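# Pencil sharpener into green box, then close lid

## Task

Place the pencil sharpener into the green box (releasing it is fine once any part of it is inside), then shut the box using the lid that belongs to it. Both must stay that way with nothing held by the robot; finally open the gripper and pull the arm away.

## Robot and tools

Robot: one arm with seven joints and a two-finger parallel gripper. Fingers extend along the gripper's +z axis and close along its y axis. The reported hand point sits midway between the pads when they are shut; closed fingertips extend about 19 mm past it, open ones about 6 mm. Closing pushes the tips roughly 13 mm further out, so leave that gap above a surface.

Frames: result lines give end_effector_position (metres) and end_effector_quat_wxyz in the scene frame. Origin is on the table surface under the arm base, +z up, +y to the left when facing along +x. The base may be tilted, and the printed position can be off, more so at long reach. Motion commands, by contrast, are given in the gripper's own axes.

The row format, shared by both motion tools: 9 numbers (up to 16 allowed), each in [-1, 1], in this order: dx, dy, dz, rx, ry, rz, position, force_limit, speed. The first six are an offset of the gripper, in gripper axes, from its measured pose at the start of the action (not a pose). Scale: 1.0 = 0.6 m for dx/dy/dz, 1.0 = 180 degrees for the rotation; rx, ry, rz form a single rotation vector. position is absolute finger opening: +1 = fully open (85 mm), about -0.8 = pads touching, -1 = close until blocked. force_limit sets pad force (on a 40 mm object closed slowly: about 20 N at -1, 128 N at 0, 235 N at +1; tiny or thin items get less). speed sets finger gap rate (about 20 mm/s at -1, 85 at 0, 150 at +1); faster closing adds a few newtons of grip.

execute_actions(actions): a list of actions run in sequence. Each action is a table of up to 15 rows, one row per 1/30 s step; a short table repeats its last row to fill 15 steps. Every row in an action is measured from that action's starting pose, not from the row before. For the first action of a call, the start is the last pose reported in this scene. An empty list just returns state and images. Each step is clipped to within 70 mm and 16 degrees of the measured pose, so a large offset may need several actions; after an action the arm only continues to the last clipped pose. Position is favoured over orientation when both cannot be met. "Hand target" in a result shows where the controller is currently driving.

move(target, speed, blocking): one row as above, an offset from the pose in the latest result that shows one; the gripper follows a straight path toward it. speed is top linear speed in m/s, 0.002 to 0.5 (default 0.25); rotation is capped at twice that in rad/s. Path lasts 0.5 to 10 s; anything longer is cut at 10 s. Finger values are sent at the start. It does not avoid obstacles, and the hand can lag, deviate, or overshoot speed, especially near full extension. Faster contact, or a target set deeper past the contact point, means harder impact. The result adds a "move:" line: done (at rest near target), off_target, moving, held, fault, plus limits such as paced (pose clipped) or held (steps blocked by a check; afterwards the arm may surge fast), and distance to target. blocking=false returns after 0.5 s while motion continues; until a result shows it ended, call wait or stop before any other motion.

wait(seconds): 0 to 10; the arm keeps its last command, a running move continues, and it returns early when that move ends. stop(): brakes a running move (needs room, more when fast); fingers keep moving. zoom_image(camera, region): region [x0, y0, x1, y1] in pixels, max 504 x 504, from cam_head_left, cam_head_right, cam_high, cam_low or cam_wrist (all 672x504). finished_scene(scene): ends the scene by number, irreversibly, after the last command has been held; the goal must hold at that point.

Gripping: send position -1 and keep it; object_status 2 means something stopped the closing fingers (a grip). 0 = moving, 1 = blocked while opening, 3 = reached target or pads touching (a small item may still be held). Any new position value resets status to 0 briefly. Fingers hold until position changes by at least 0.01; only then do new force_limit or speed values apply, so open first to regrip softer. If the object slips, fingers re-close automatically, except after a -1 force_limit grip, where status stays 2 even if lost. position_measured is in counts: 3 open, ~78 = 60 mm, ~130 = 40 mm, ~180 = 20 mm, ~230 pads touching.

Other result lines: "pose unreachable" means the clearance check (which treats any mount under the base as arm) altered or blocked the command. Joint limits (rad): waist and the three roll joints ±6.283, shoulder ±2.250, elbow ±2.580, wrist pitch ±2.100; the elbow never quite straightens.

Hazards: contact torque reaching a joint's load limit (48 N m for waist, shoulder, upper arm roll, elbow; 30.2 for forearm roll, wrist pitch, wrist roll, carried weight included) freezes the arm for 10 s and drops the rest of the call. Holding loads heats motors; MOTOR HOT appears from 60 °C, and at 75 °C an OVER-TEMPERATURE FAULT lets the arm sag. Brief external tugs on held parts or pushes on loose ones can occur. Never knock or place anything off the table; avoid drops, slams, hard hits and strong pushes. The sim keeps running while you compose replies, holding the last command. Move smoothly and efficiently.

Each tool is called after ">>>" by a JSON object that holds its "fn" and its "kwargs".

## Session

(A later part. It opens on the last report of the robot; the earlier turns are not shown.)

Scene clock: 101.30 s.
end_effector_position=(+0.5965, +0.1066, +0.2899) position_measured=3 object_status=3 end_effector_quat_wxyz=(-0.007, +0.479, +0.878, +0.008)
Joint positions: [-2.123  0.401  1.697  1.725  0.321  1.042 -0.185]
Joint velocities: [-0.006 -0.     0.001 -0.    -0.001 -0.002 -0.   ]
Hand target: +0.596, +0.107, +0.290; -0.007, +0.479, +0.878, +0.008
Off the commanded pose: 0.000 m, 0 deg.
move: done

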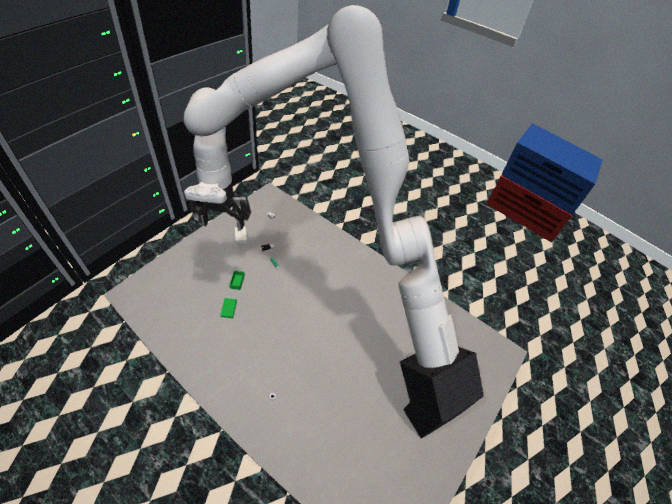

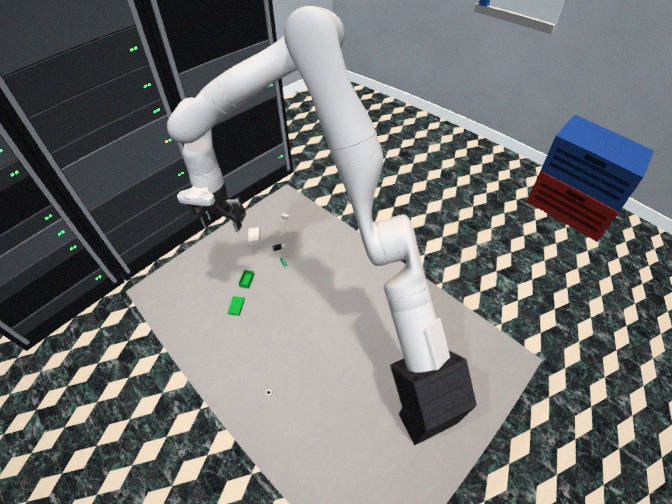

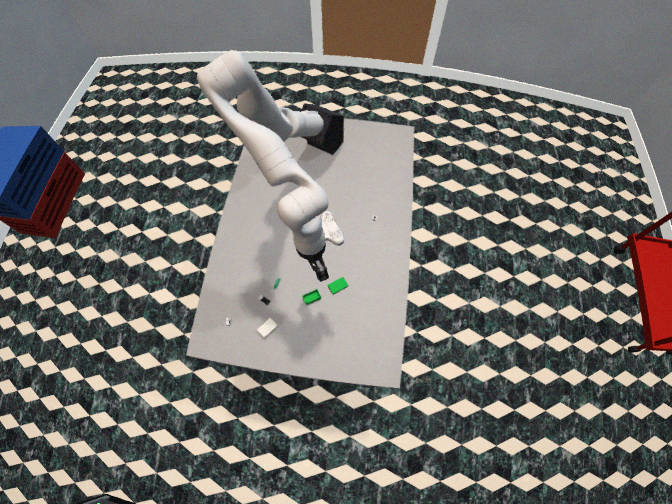

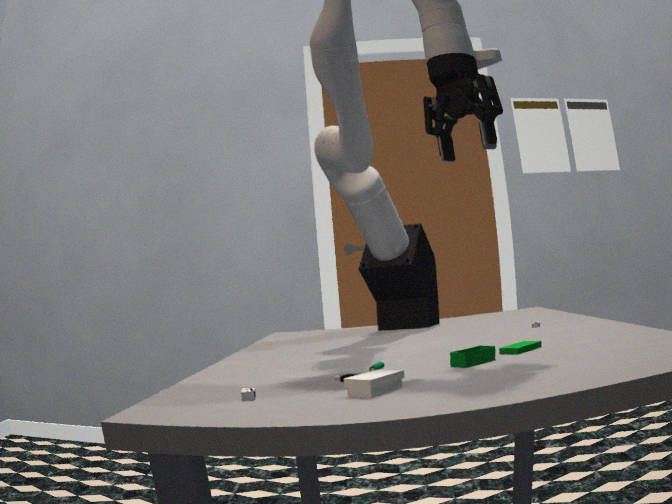

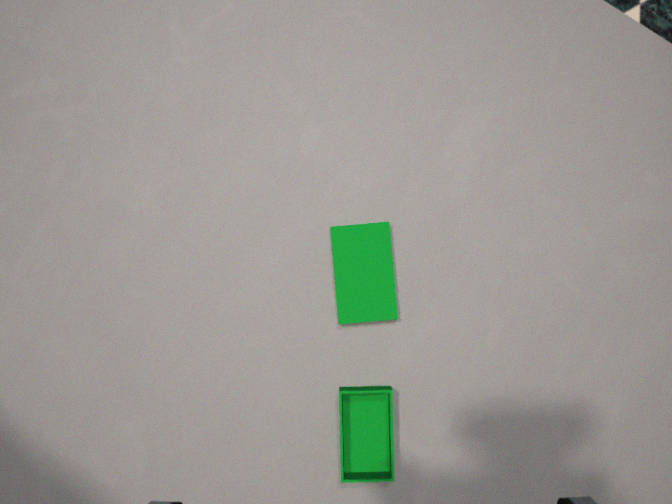

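>>> {"fn": "move", "kwargs": {"target": [-0.62,-0.077,0.07,0,0,0,1,0,0]}}

Scene clock: 113.07 s.
end_effector_position=(+0.7603, -0.2297, +0.2418) position_measured=3 object_status=3 end_effector_quat_wxyz=(-0.005, +0.479, +0.878, +0.008)
Joint positions: [-2.289  0.012  2.559  1.204  0.203  1.166  0.692]
Joint velocities: [ 0.    -0.01  -0.    -0.006 -0.     0.002  0.   ]
Hand target: +0.760, -0.230, +0.241; -0.006, +0.479, +0.878, +0.008
Off the commanded pose: 0.002 m, 0 deg.
move: done

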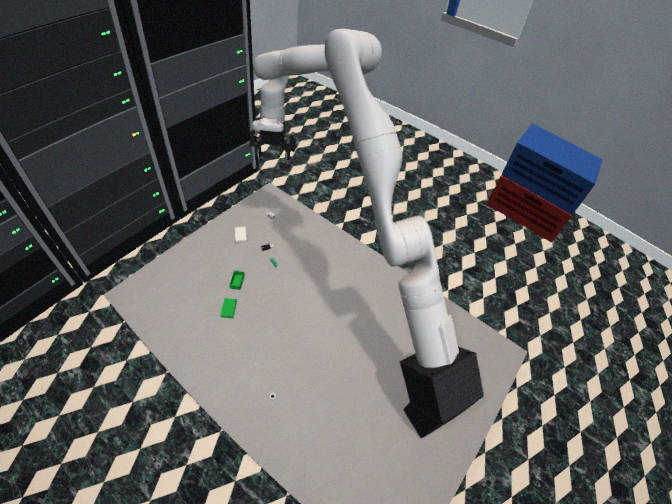

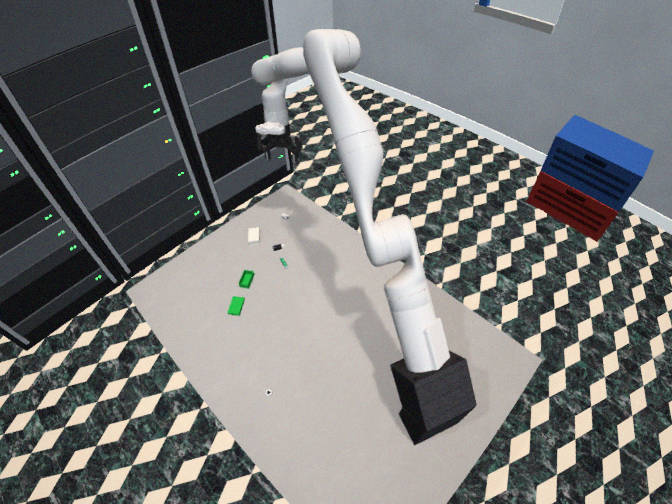

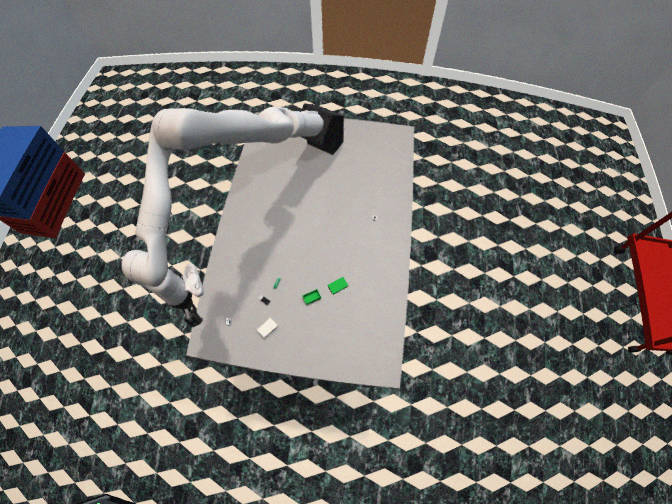

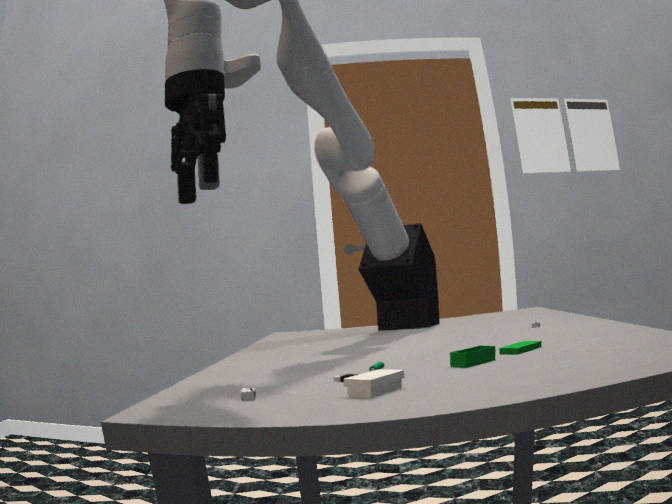

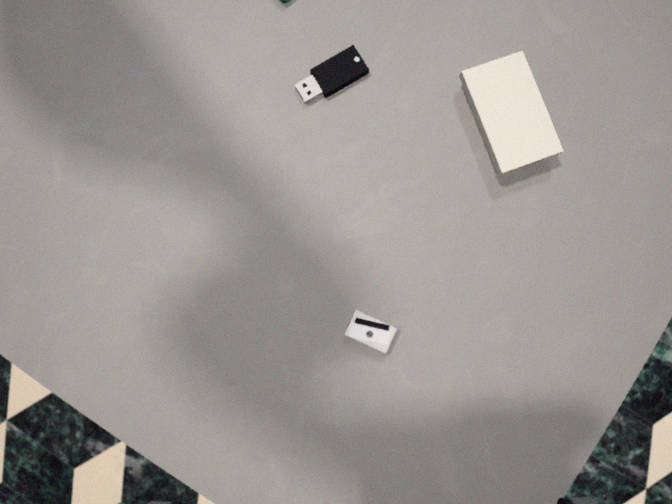

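>>> {"fn": "move", "kwargs": {"target": [0.05,0,0.23,0,0,0,1,0,0], "speed": 0.15}}

Scene clock: 120.73 s.
end_effector_position=(+0.7435, -0.2026, +0.1044) position_measured=3 object_status=3 end_effector_quat_wxyz=(-0.005, +0.479, +0.878, +0.008)
Joint positions: [-2.371 -0.161  2.538  1.409  0.436  0.855  0.476]
Joint velocities: [-0.002 -0.005 -0.002  0.001  0.001  0.    -0.001]
Hand target: +0.743, -0.202, +0.104; -0.005, +0.479, +0.878, +0.008
Off the commanded pose: 0.001 m, 0 deg.
move: done

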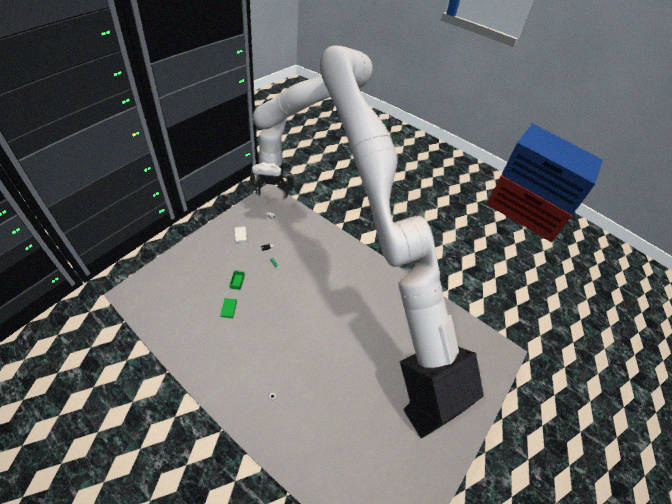

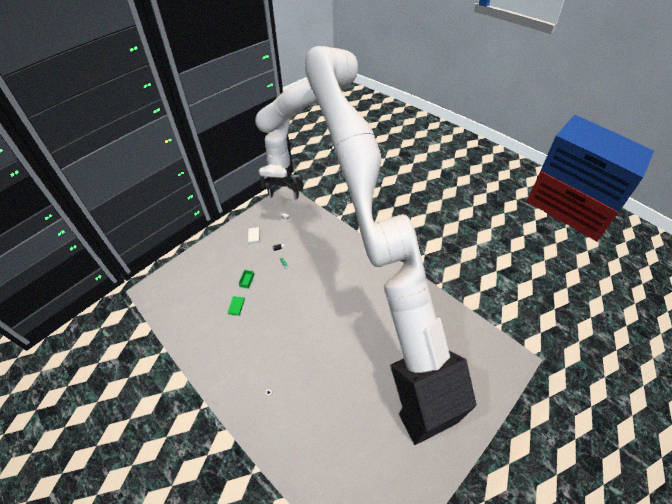

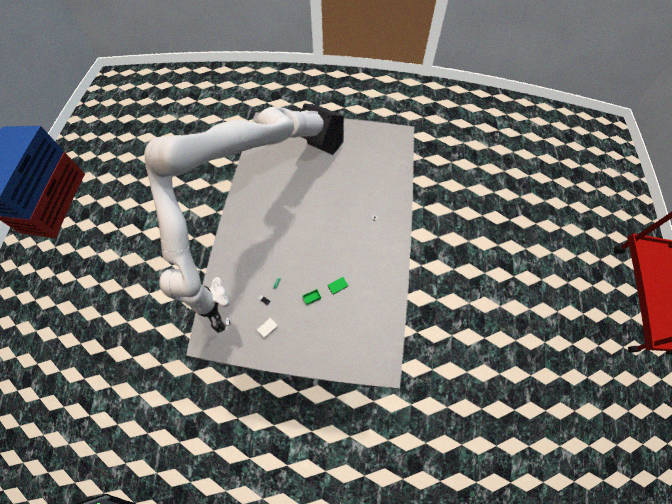

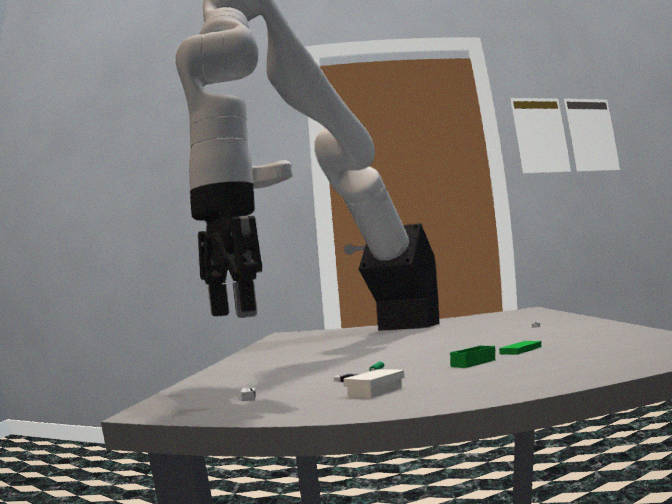

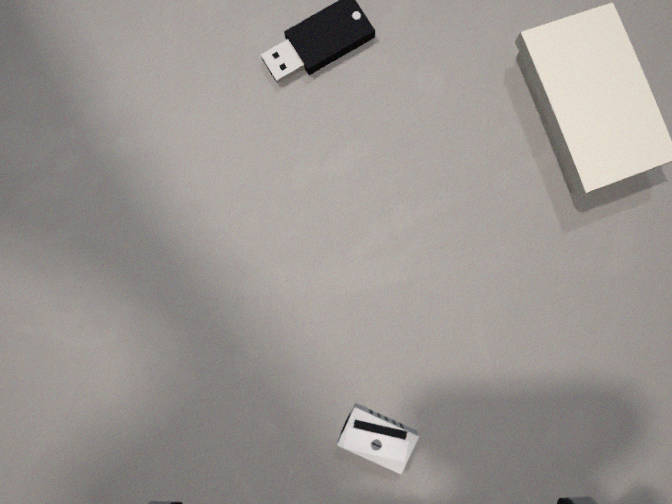

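>>> {"fn": "move", "kwargs": {"target": [0.013,0,0.11,0,0,-0.39,1,0,0], "speed": 0.15}}

>>> {"fn": "zoom_image", "kwargs": {"camera": "cam_low", "region": [150, 280, 350, 420]}}

>>> {"fn": "zoom_image", "kwargs": {"camera": "cam_high", "region": [170, 270, 290, 360]}}

Scene clock: 134.03 s.
end_effector_position=(+0.7390, -0.1948, +0.0385) position_measured=3 object_status=3 end_effector_quat_wxyz=(-0.000, -0.113, +0.994, +0.009)
Joint positions: [-2.3   -0.303  2.378  1.434  0.671  0.789  1.526]
Joint velocities: [ 0.001 -0.001  0.    -0.001 -0.     0.     0.003]
Hand target: +0.739, -0.195, +0.038; -0.000, -0.113, +0.994, +0.009
Off the commanded pose: 0.000 m, 0 deg.
move: done

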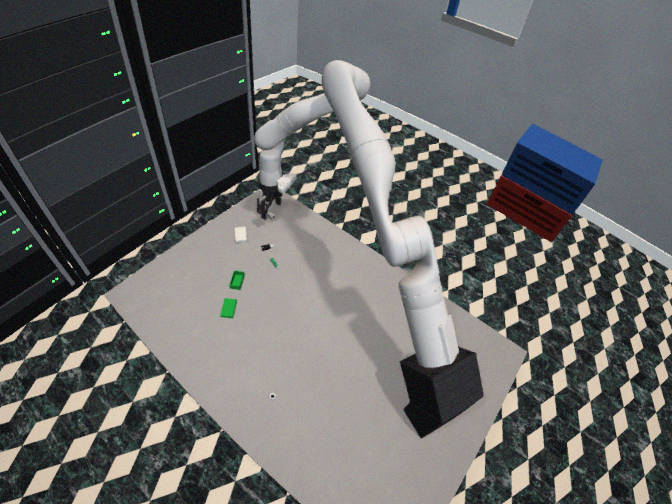

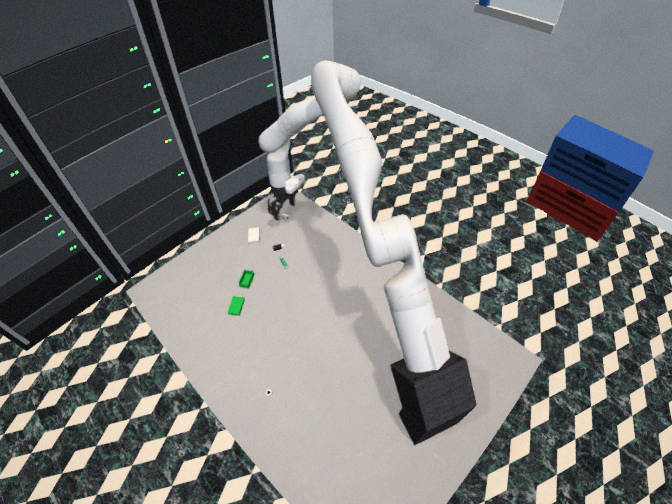

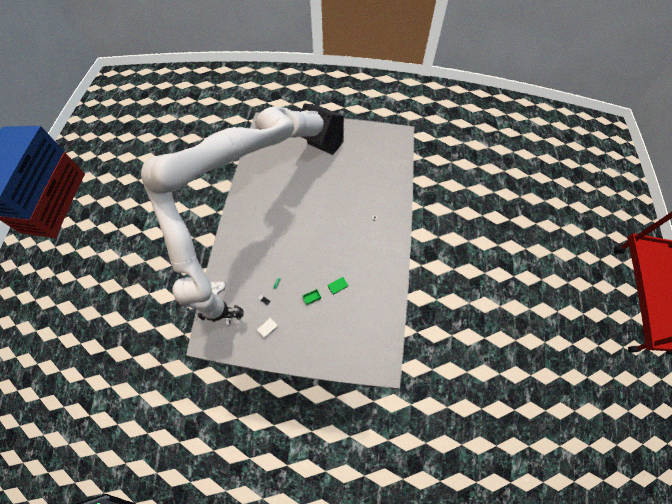

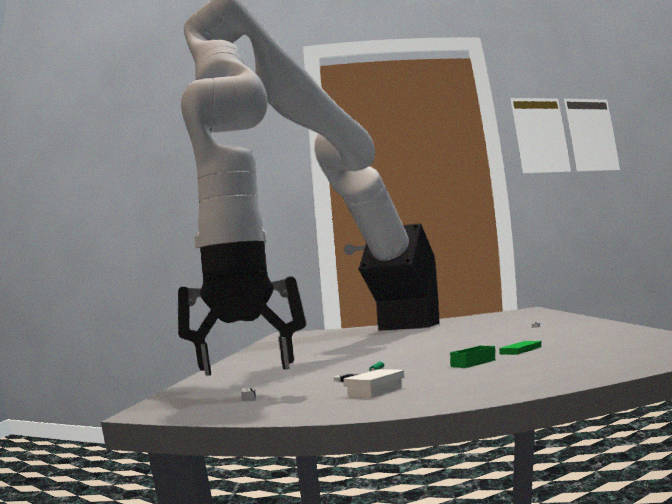

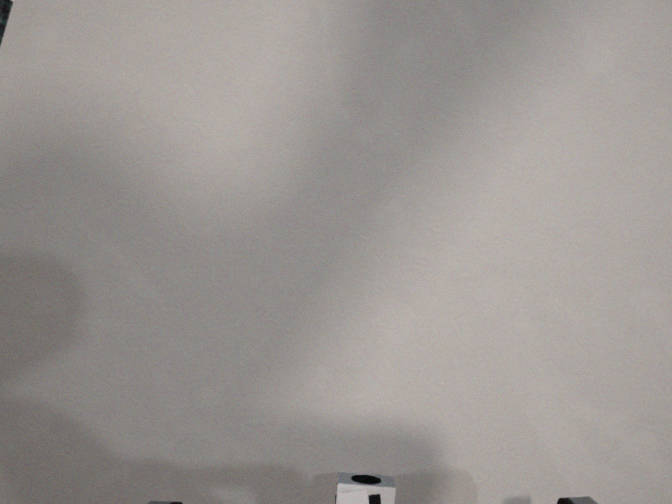

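Region (150, 280, 350, 420) of cam_low's 672x504 image, scaled by 2.520, with more detail than that image has; it fills the top 353 rows of this view, and the rest is white.

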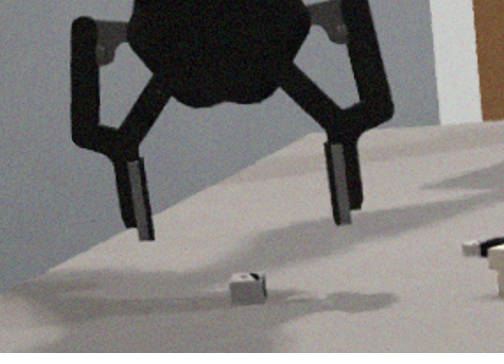

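Region (170, 270, 290, 360) of cam_high's 672x504 image, scaled by 4.200, with more detail than that image has; it fills the top 378 rows of this view, and the rest is white.

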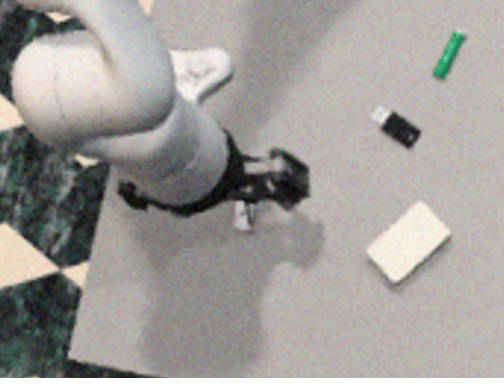

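>>> {"fn": "move", "kwargs": {"target": [-0.025,0,0.03,0,0,0,0,0,0], "speed": 0.04}}

>>> {"fn": "zoom_image", "kwargs": {"camera": "cam_low", "region": [150, 280, 350, 420]}}

>>> {"fn": "zoom_image", "kwargs": {"camera": "cam_high", "region": [170, 270, 290, 360]}}

Scene clock: 141.83 s.
end_effector_position=(+0.7536, -0.1913, +0.0207) position_measured=128 object_status=0 end_effector_quat_wxyz=(-0.000, -0.113, +0.994, +0.009)
Joint positions: [-2.354 -0.363  2.395  1.368  0.721  0.816  1.503]
Joint velocities: [-0.003 -0.003 -0.002 -0.     0.     0.001  0.001]
Hand target: +0.754, -0.191, +0.021; -0.000, -0.113, +0.994, +0.009
Off the commanded pose: 0.000 m, 0 deg.
move: done

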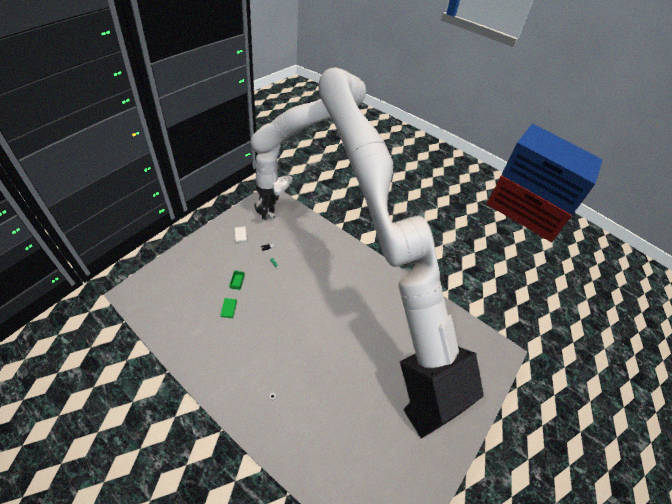

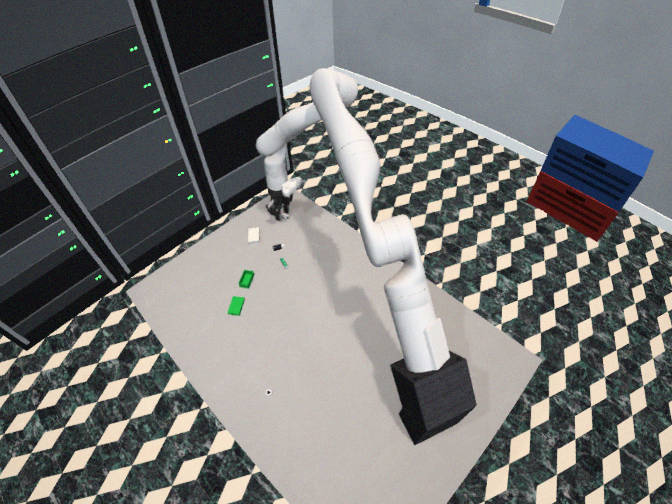

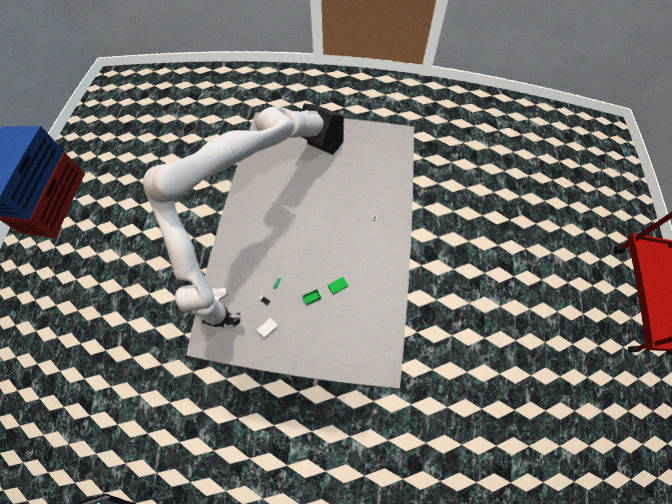

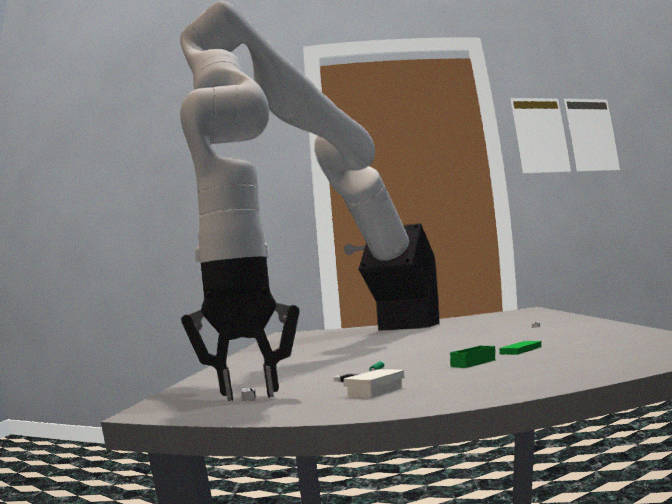

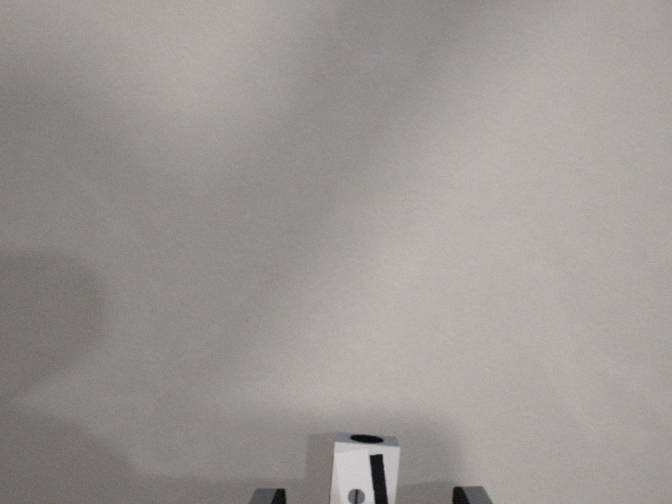

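Region (150, 280, 350, 420) of cam_low's 672x504 image, scaled by 2.520, with more detail than that image has; it fills the top 353 rows of this view, and the rest is white.

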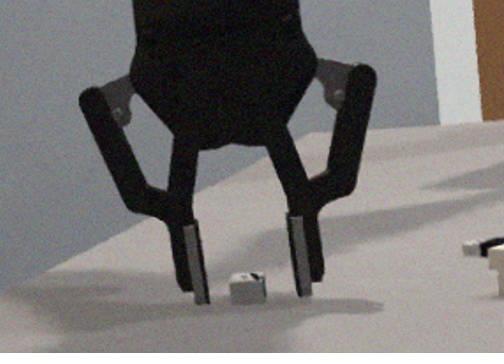

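Region (170, 270, 290, 360) of cam_high's 672x504 image, scaled by 4.200, with more detail than that image has; it fills the top 378 rows of this view, and the rest is white.

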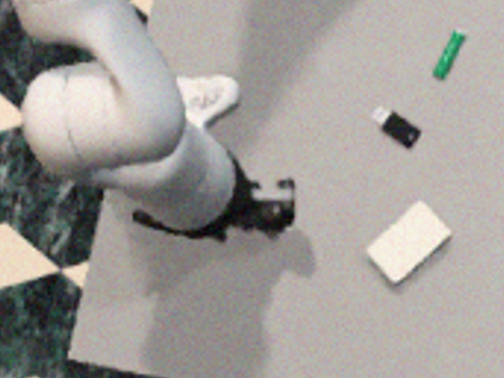

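>>> {"fn": "execute_actions", "kwargs": {"actions": [[[0,0,-0.005,0,0,0,-1,-0.5,-0.5]],[[0,0,0,0,0,0,-1,-0.5,-0.5]],[[0,0,0,0,0,0,-1,-0.5,-0.5]]]}}

>>> {"fn": "move", "kwargs": {"target": [0,0,-0.15,0,0,0,-1,-0.5,-0.5], "speed": 0.1}}

Scene clock: 148.17 s.
end_effector_position=(+0.7537, -0.1913, +0.0238) position_measured=201 object_status=2 end_effector_quat_wxyz=(-0.000, -0.113, +0.994, +0.009)
Joint positions: [-2.351 -0.357  2.392  1.369  0.716  0.819  1.506]
Joint velocities: [ 0.    -0.001  0.001 -0.001 -0.     0.001 -0.001]
Hand target: +0.754, -0.191, +0.024; -0.000, -0.113, +0.994, +0.009
Off the commanded pose: 0.000 m, 0 deg.

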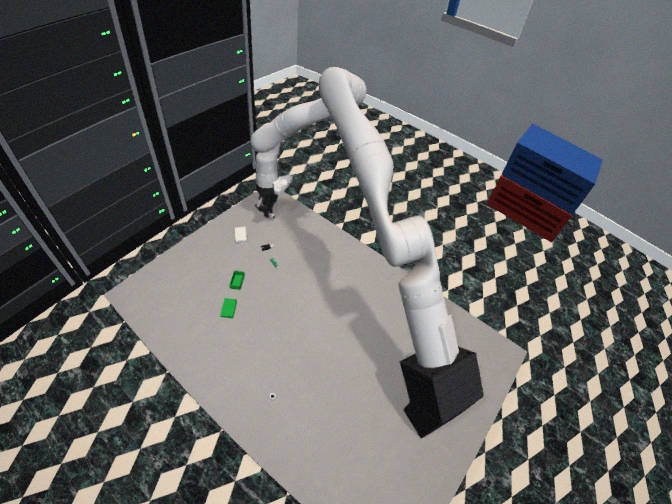

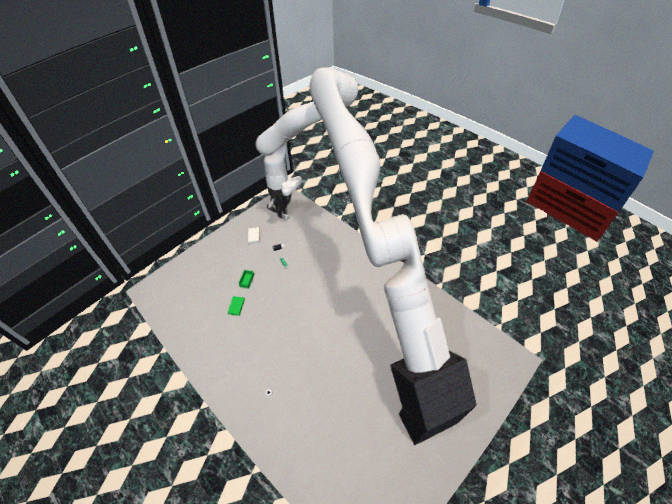

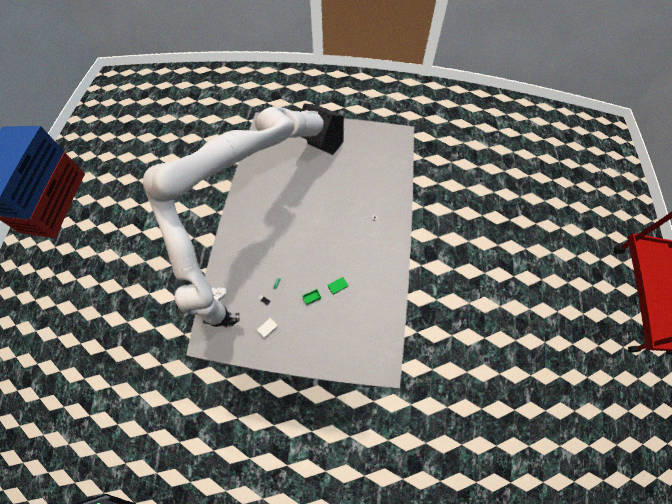

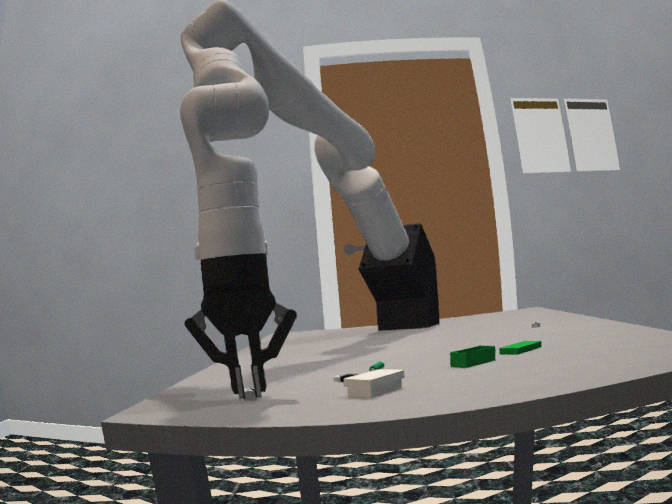

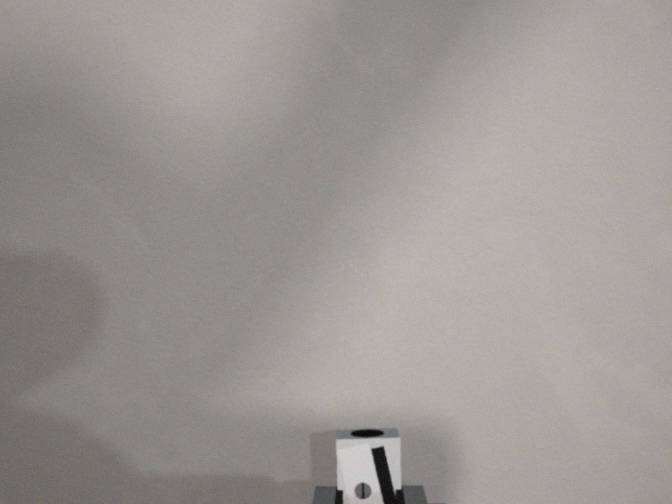

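Scene clock: 149.43 s.
end_effector_position=(+0.7539, -0.1925, +0.1137) position_measured=201 object_status=2 end_effector_quat_wxyz=(+0.000, -0.113, +0.994, +0.009)
Joint positions: [-2.255 -0.182  2.33   1.376  0.532  0.922  1.621]
Joint velocities: [ 0.003  0.006  0.003 -0.    -0.001 -0.001  0.003]
Hand target: +0.754, -0.193, +0.114; +0.000, -0.113, +0.994, +0.009
Off the commanded pose: 0.000 m, 0 deg.
move: done

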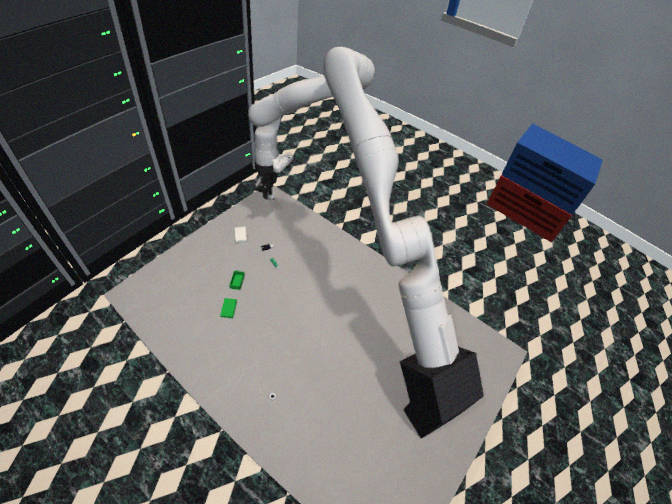

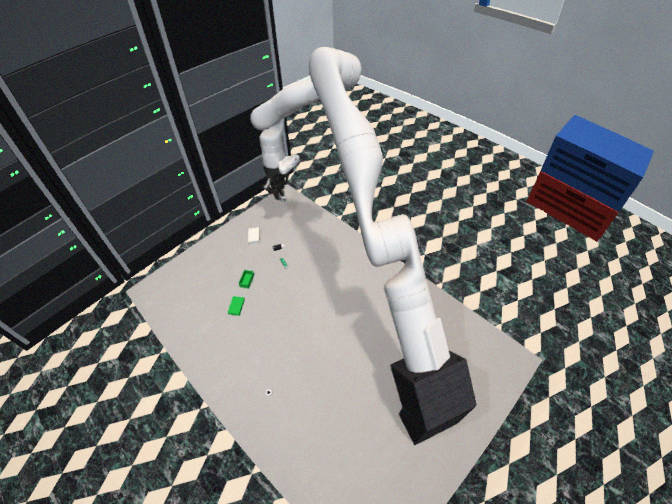

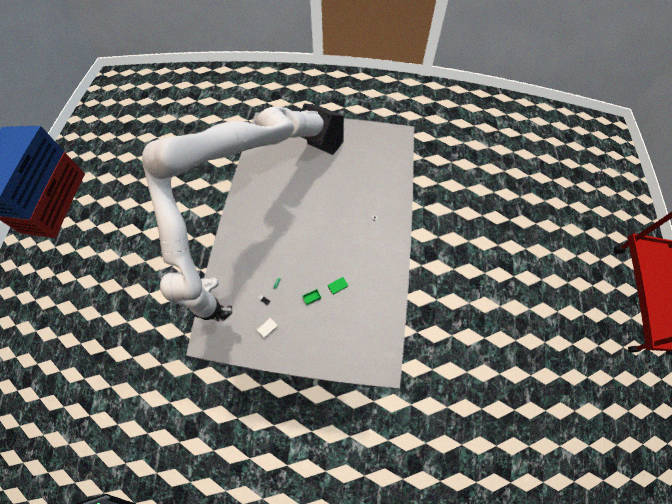

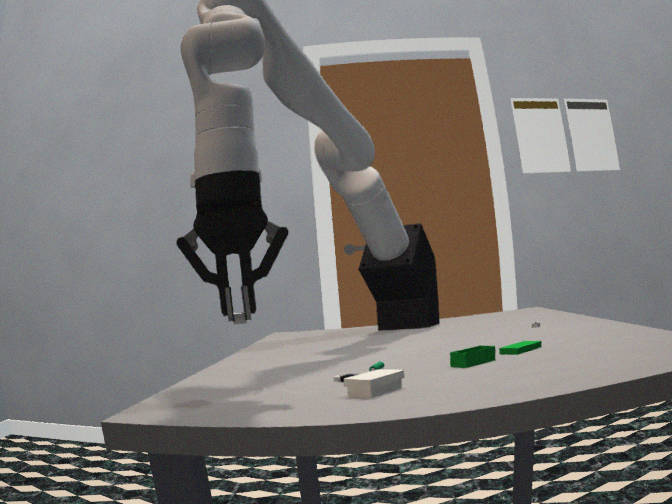

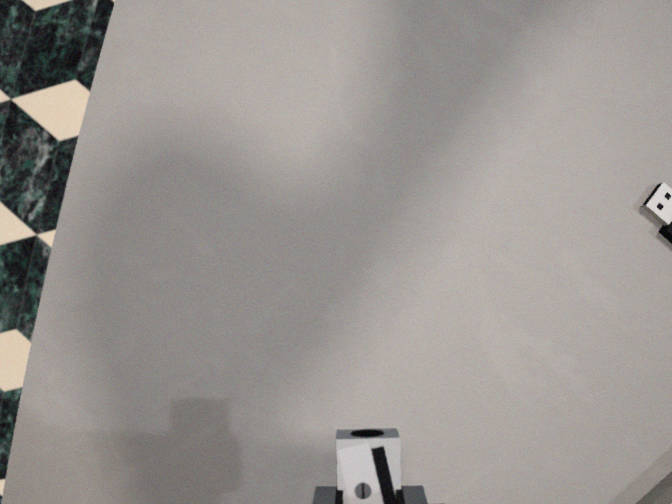

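>>> {"fn": "move", "kwargs": {"target": [0.119,0.486,0.06,0,0,0.39,-1,-0.5,-0.5], "speed": 0.15}}

>>> {"fn": "zoom_image", "kwargs": {"camera": "cam_low", "region": [380, 260, 580, 400]}}

Scene clock: 161.57 s.
end_effector_position=(+0.6176, +0.0746, +0.0824) position_measured=201 object_status=2 end_effector_quat_wxyz=(-0.006, +0.479, +0.878, +0.006)
Joint positions: [-2.988 -0.307  2.451  1.856  1.185  0.941 -0.751]
Joint velocities: [-0.007 -0.005 -0.006  0.001  0.004  0.002 -0.006]
Hand target: +0.617, +0.075, +0.082; -0.006, +0.479, +0.878, +0.006
Off the commanded pose: 0.002 m, 0 deg.
move: done

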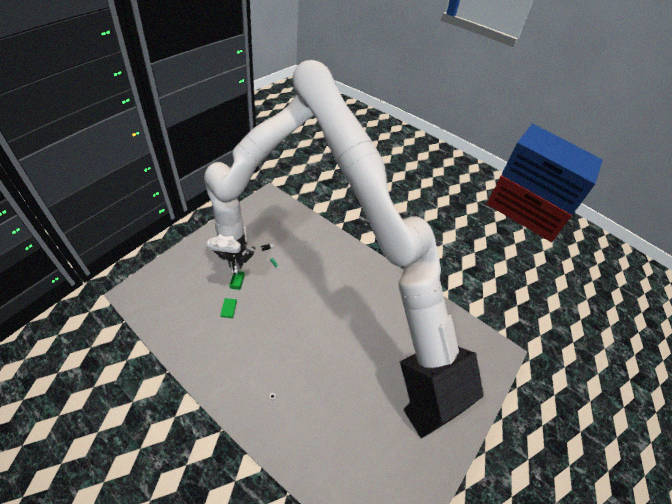

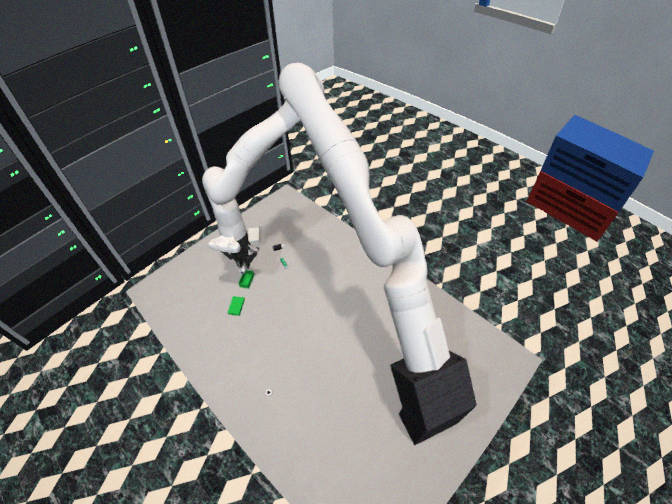

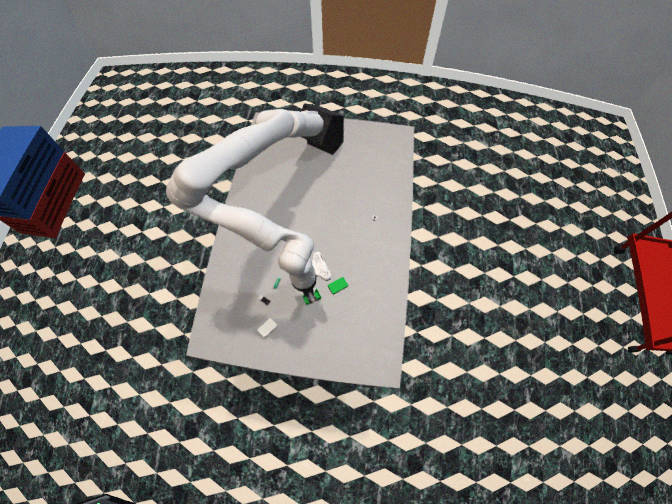

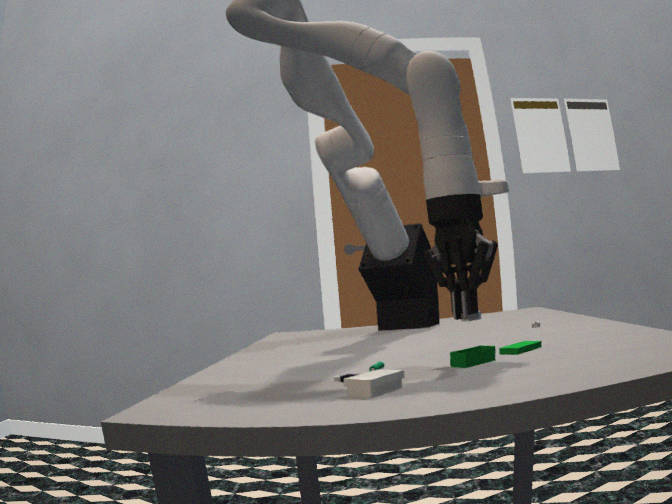

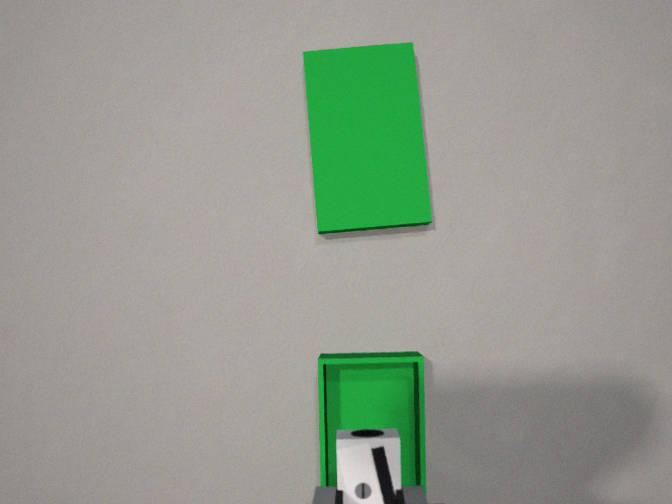

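Region (380, 260, 580, 400) of cam_low's 672x504 image, scaled by 2.520, with more detail than that image has; it fills the top 353 rows of this view, and the rest is white.

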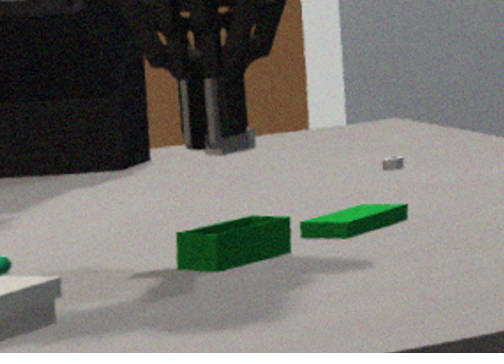

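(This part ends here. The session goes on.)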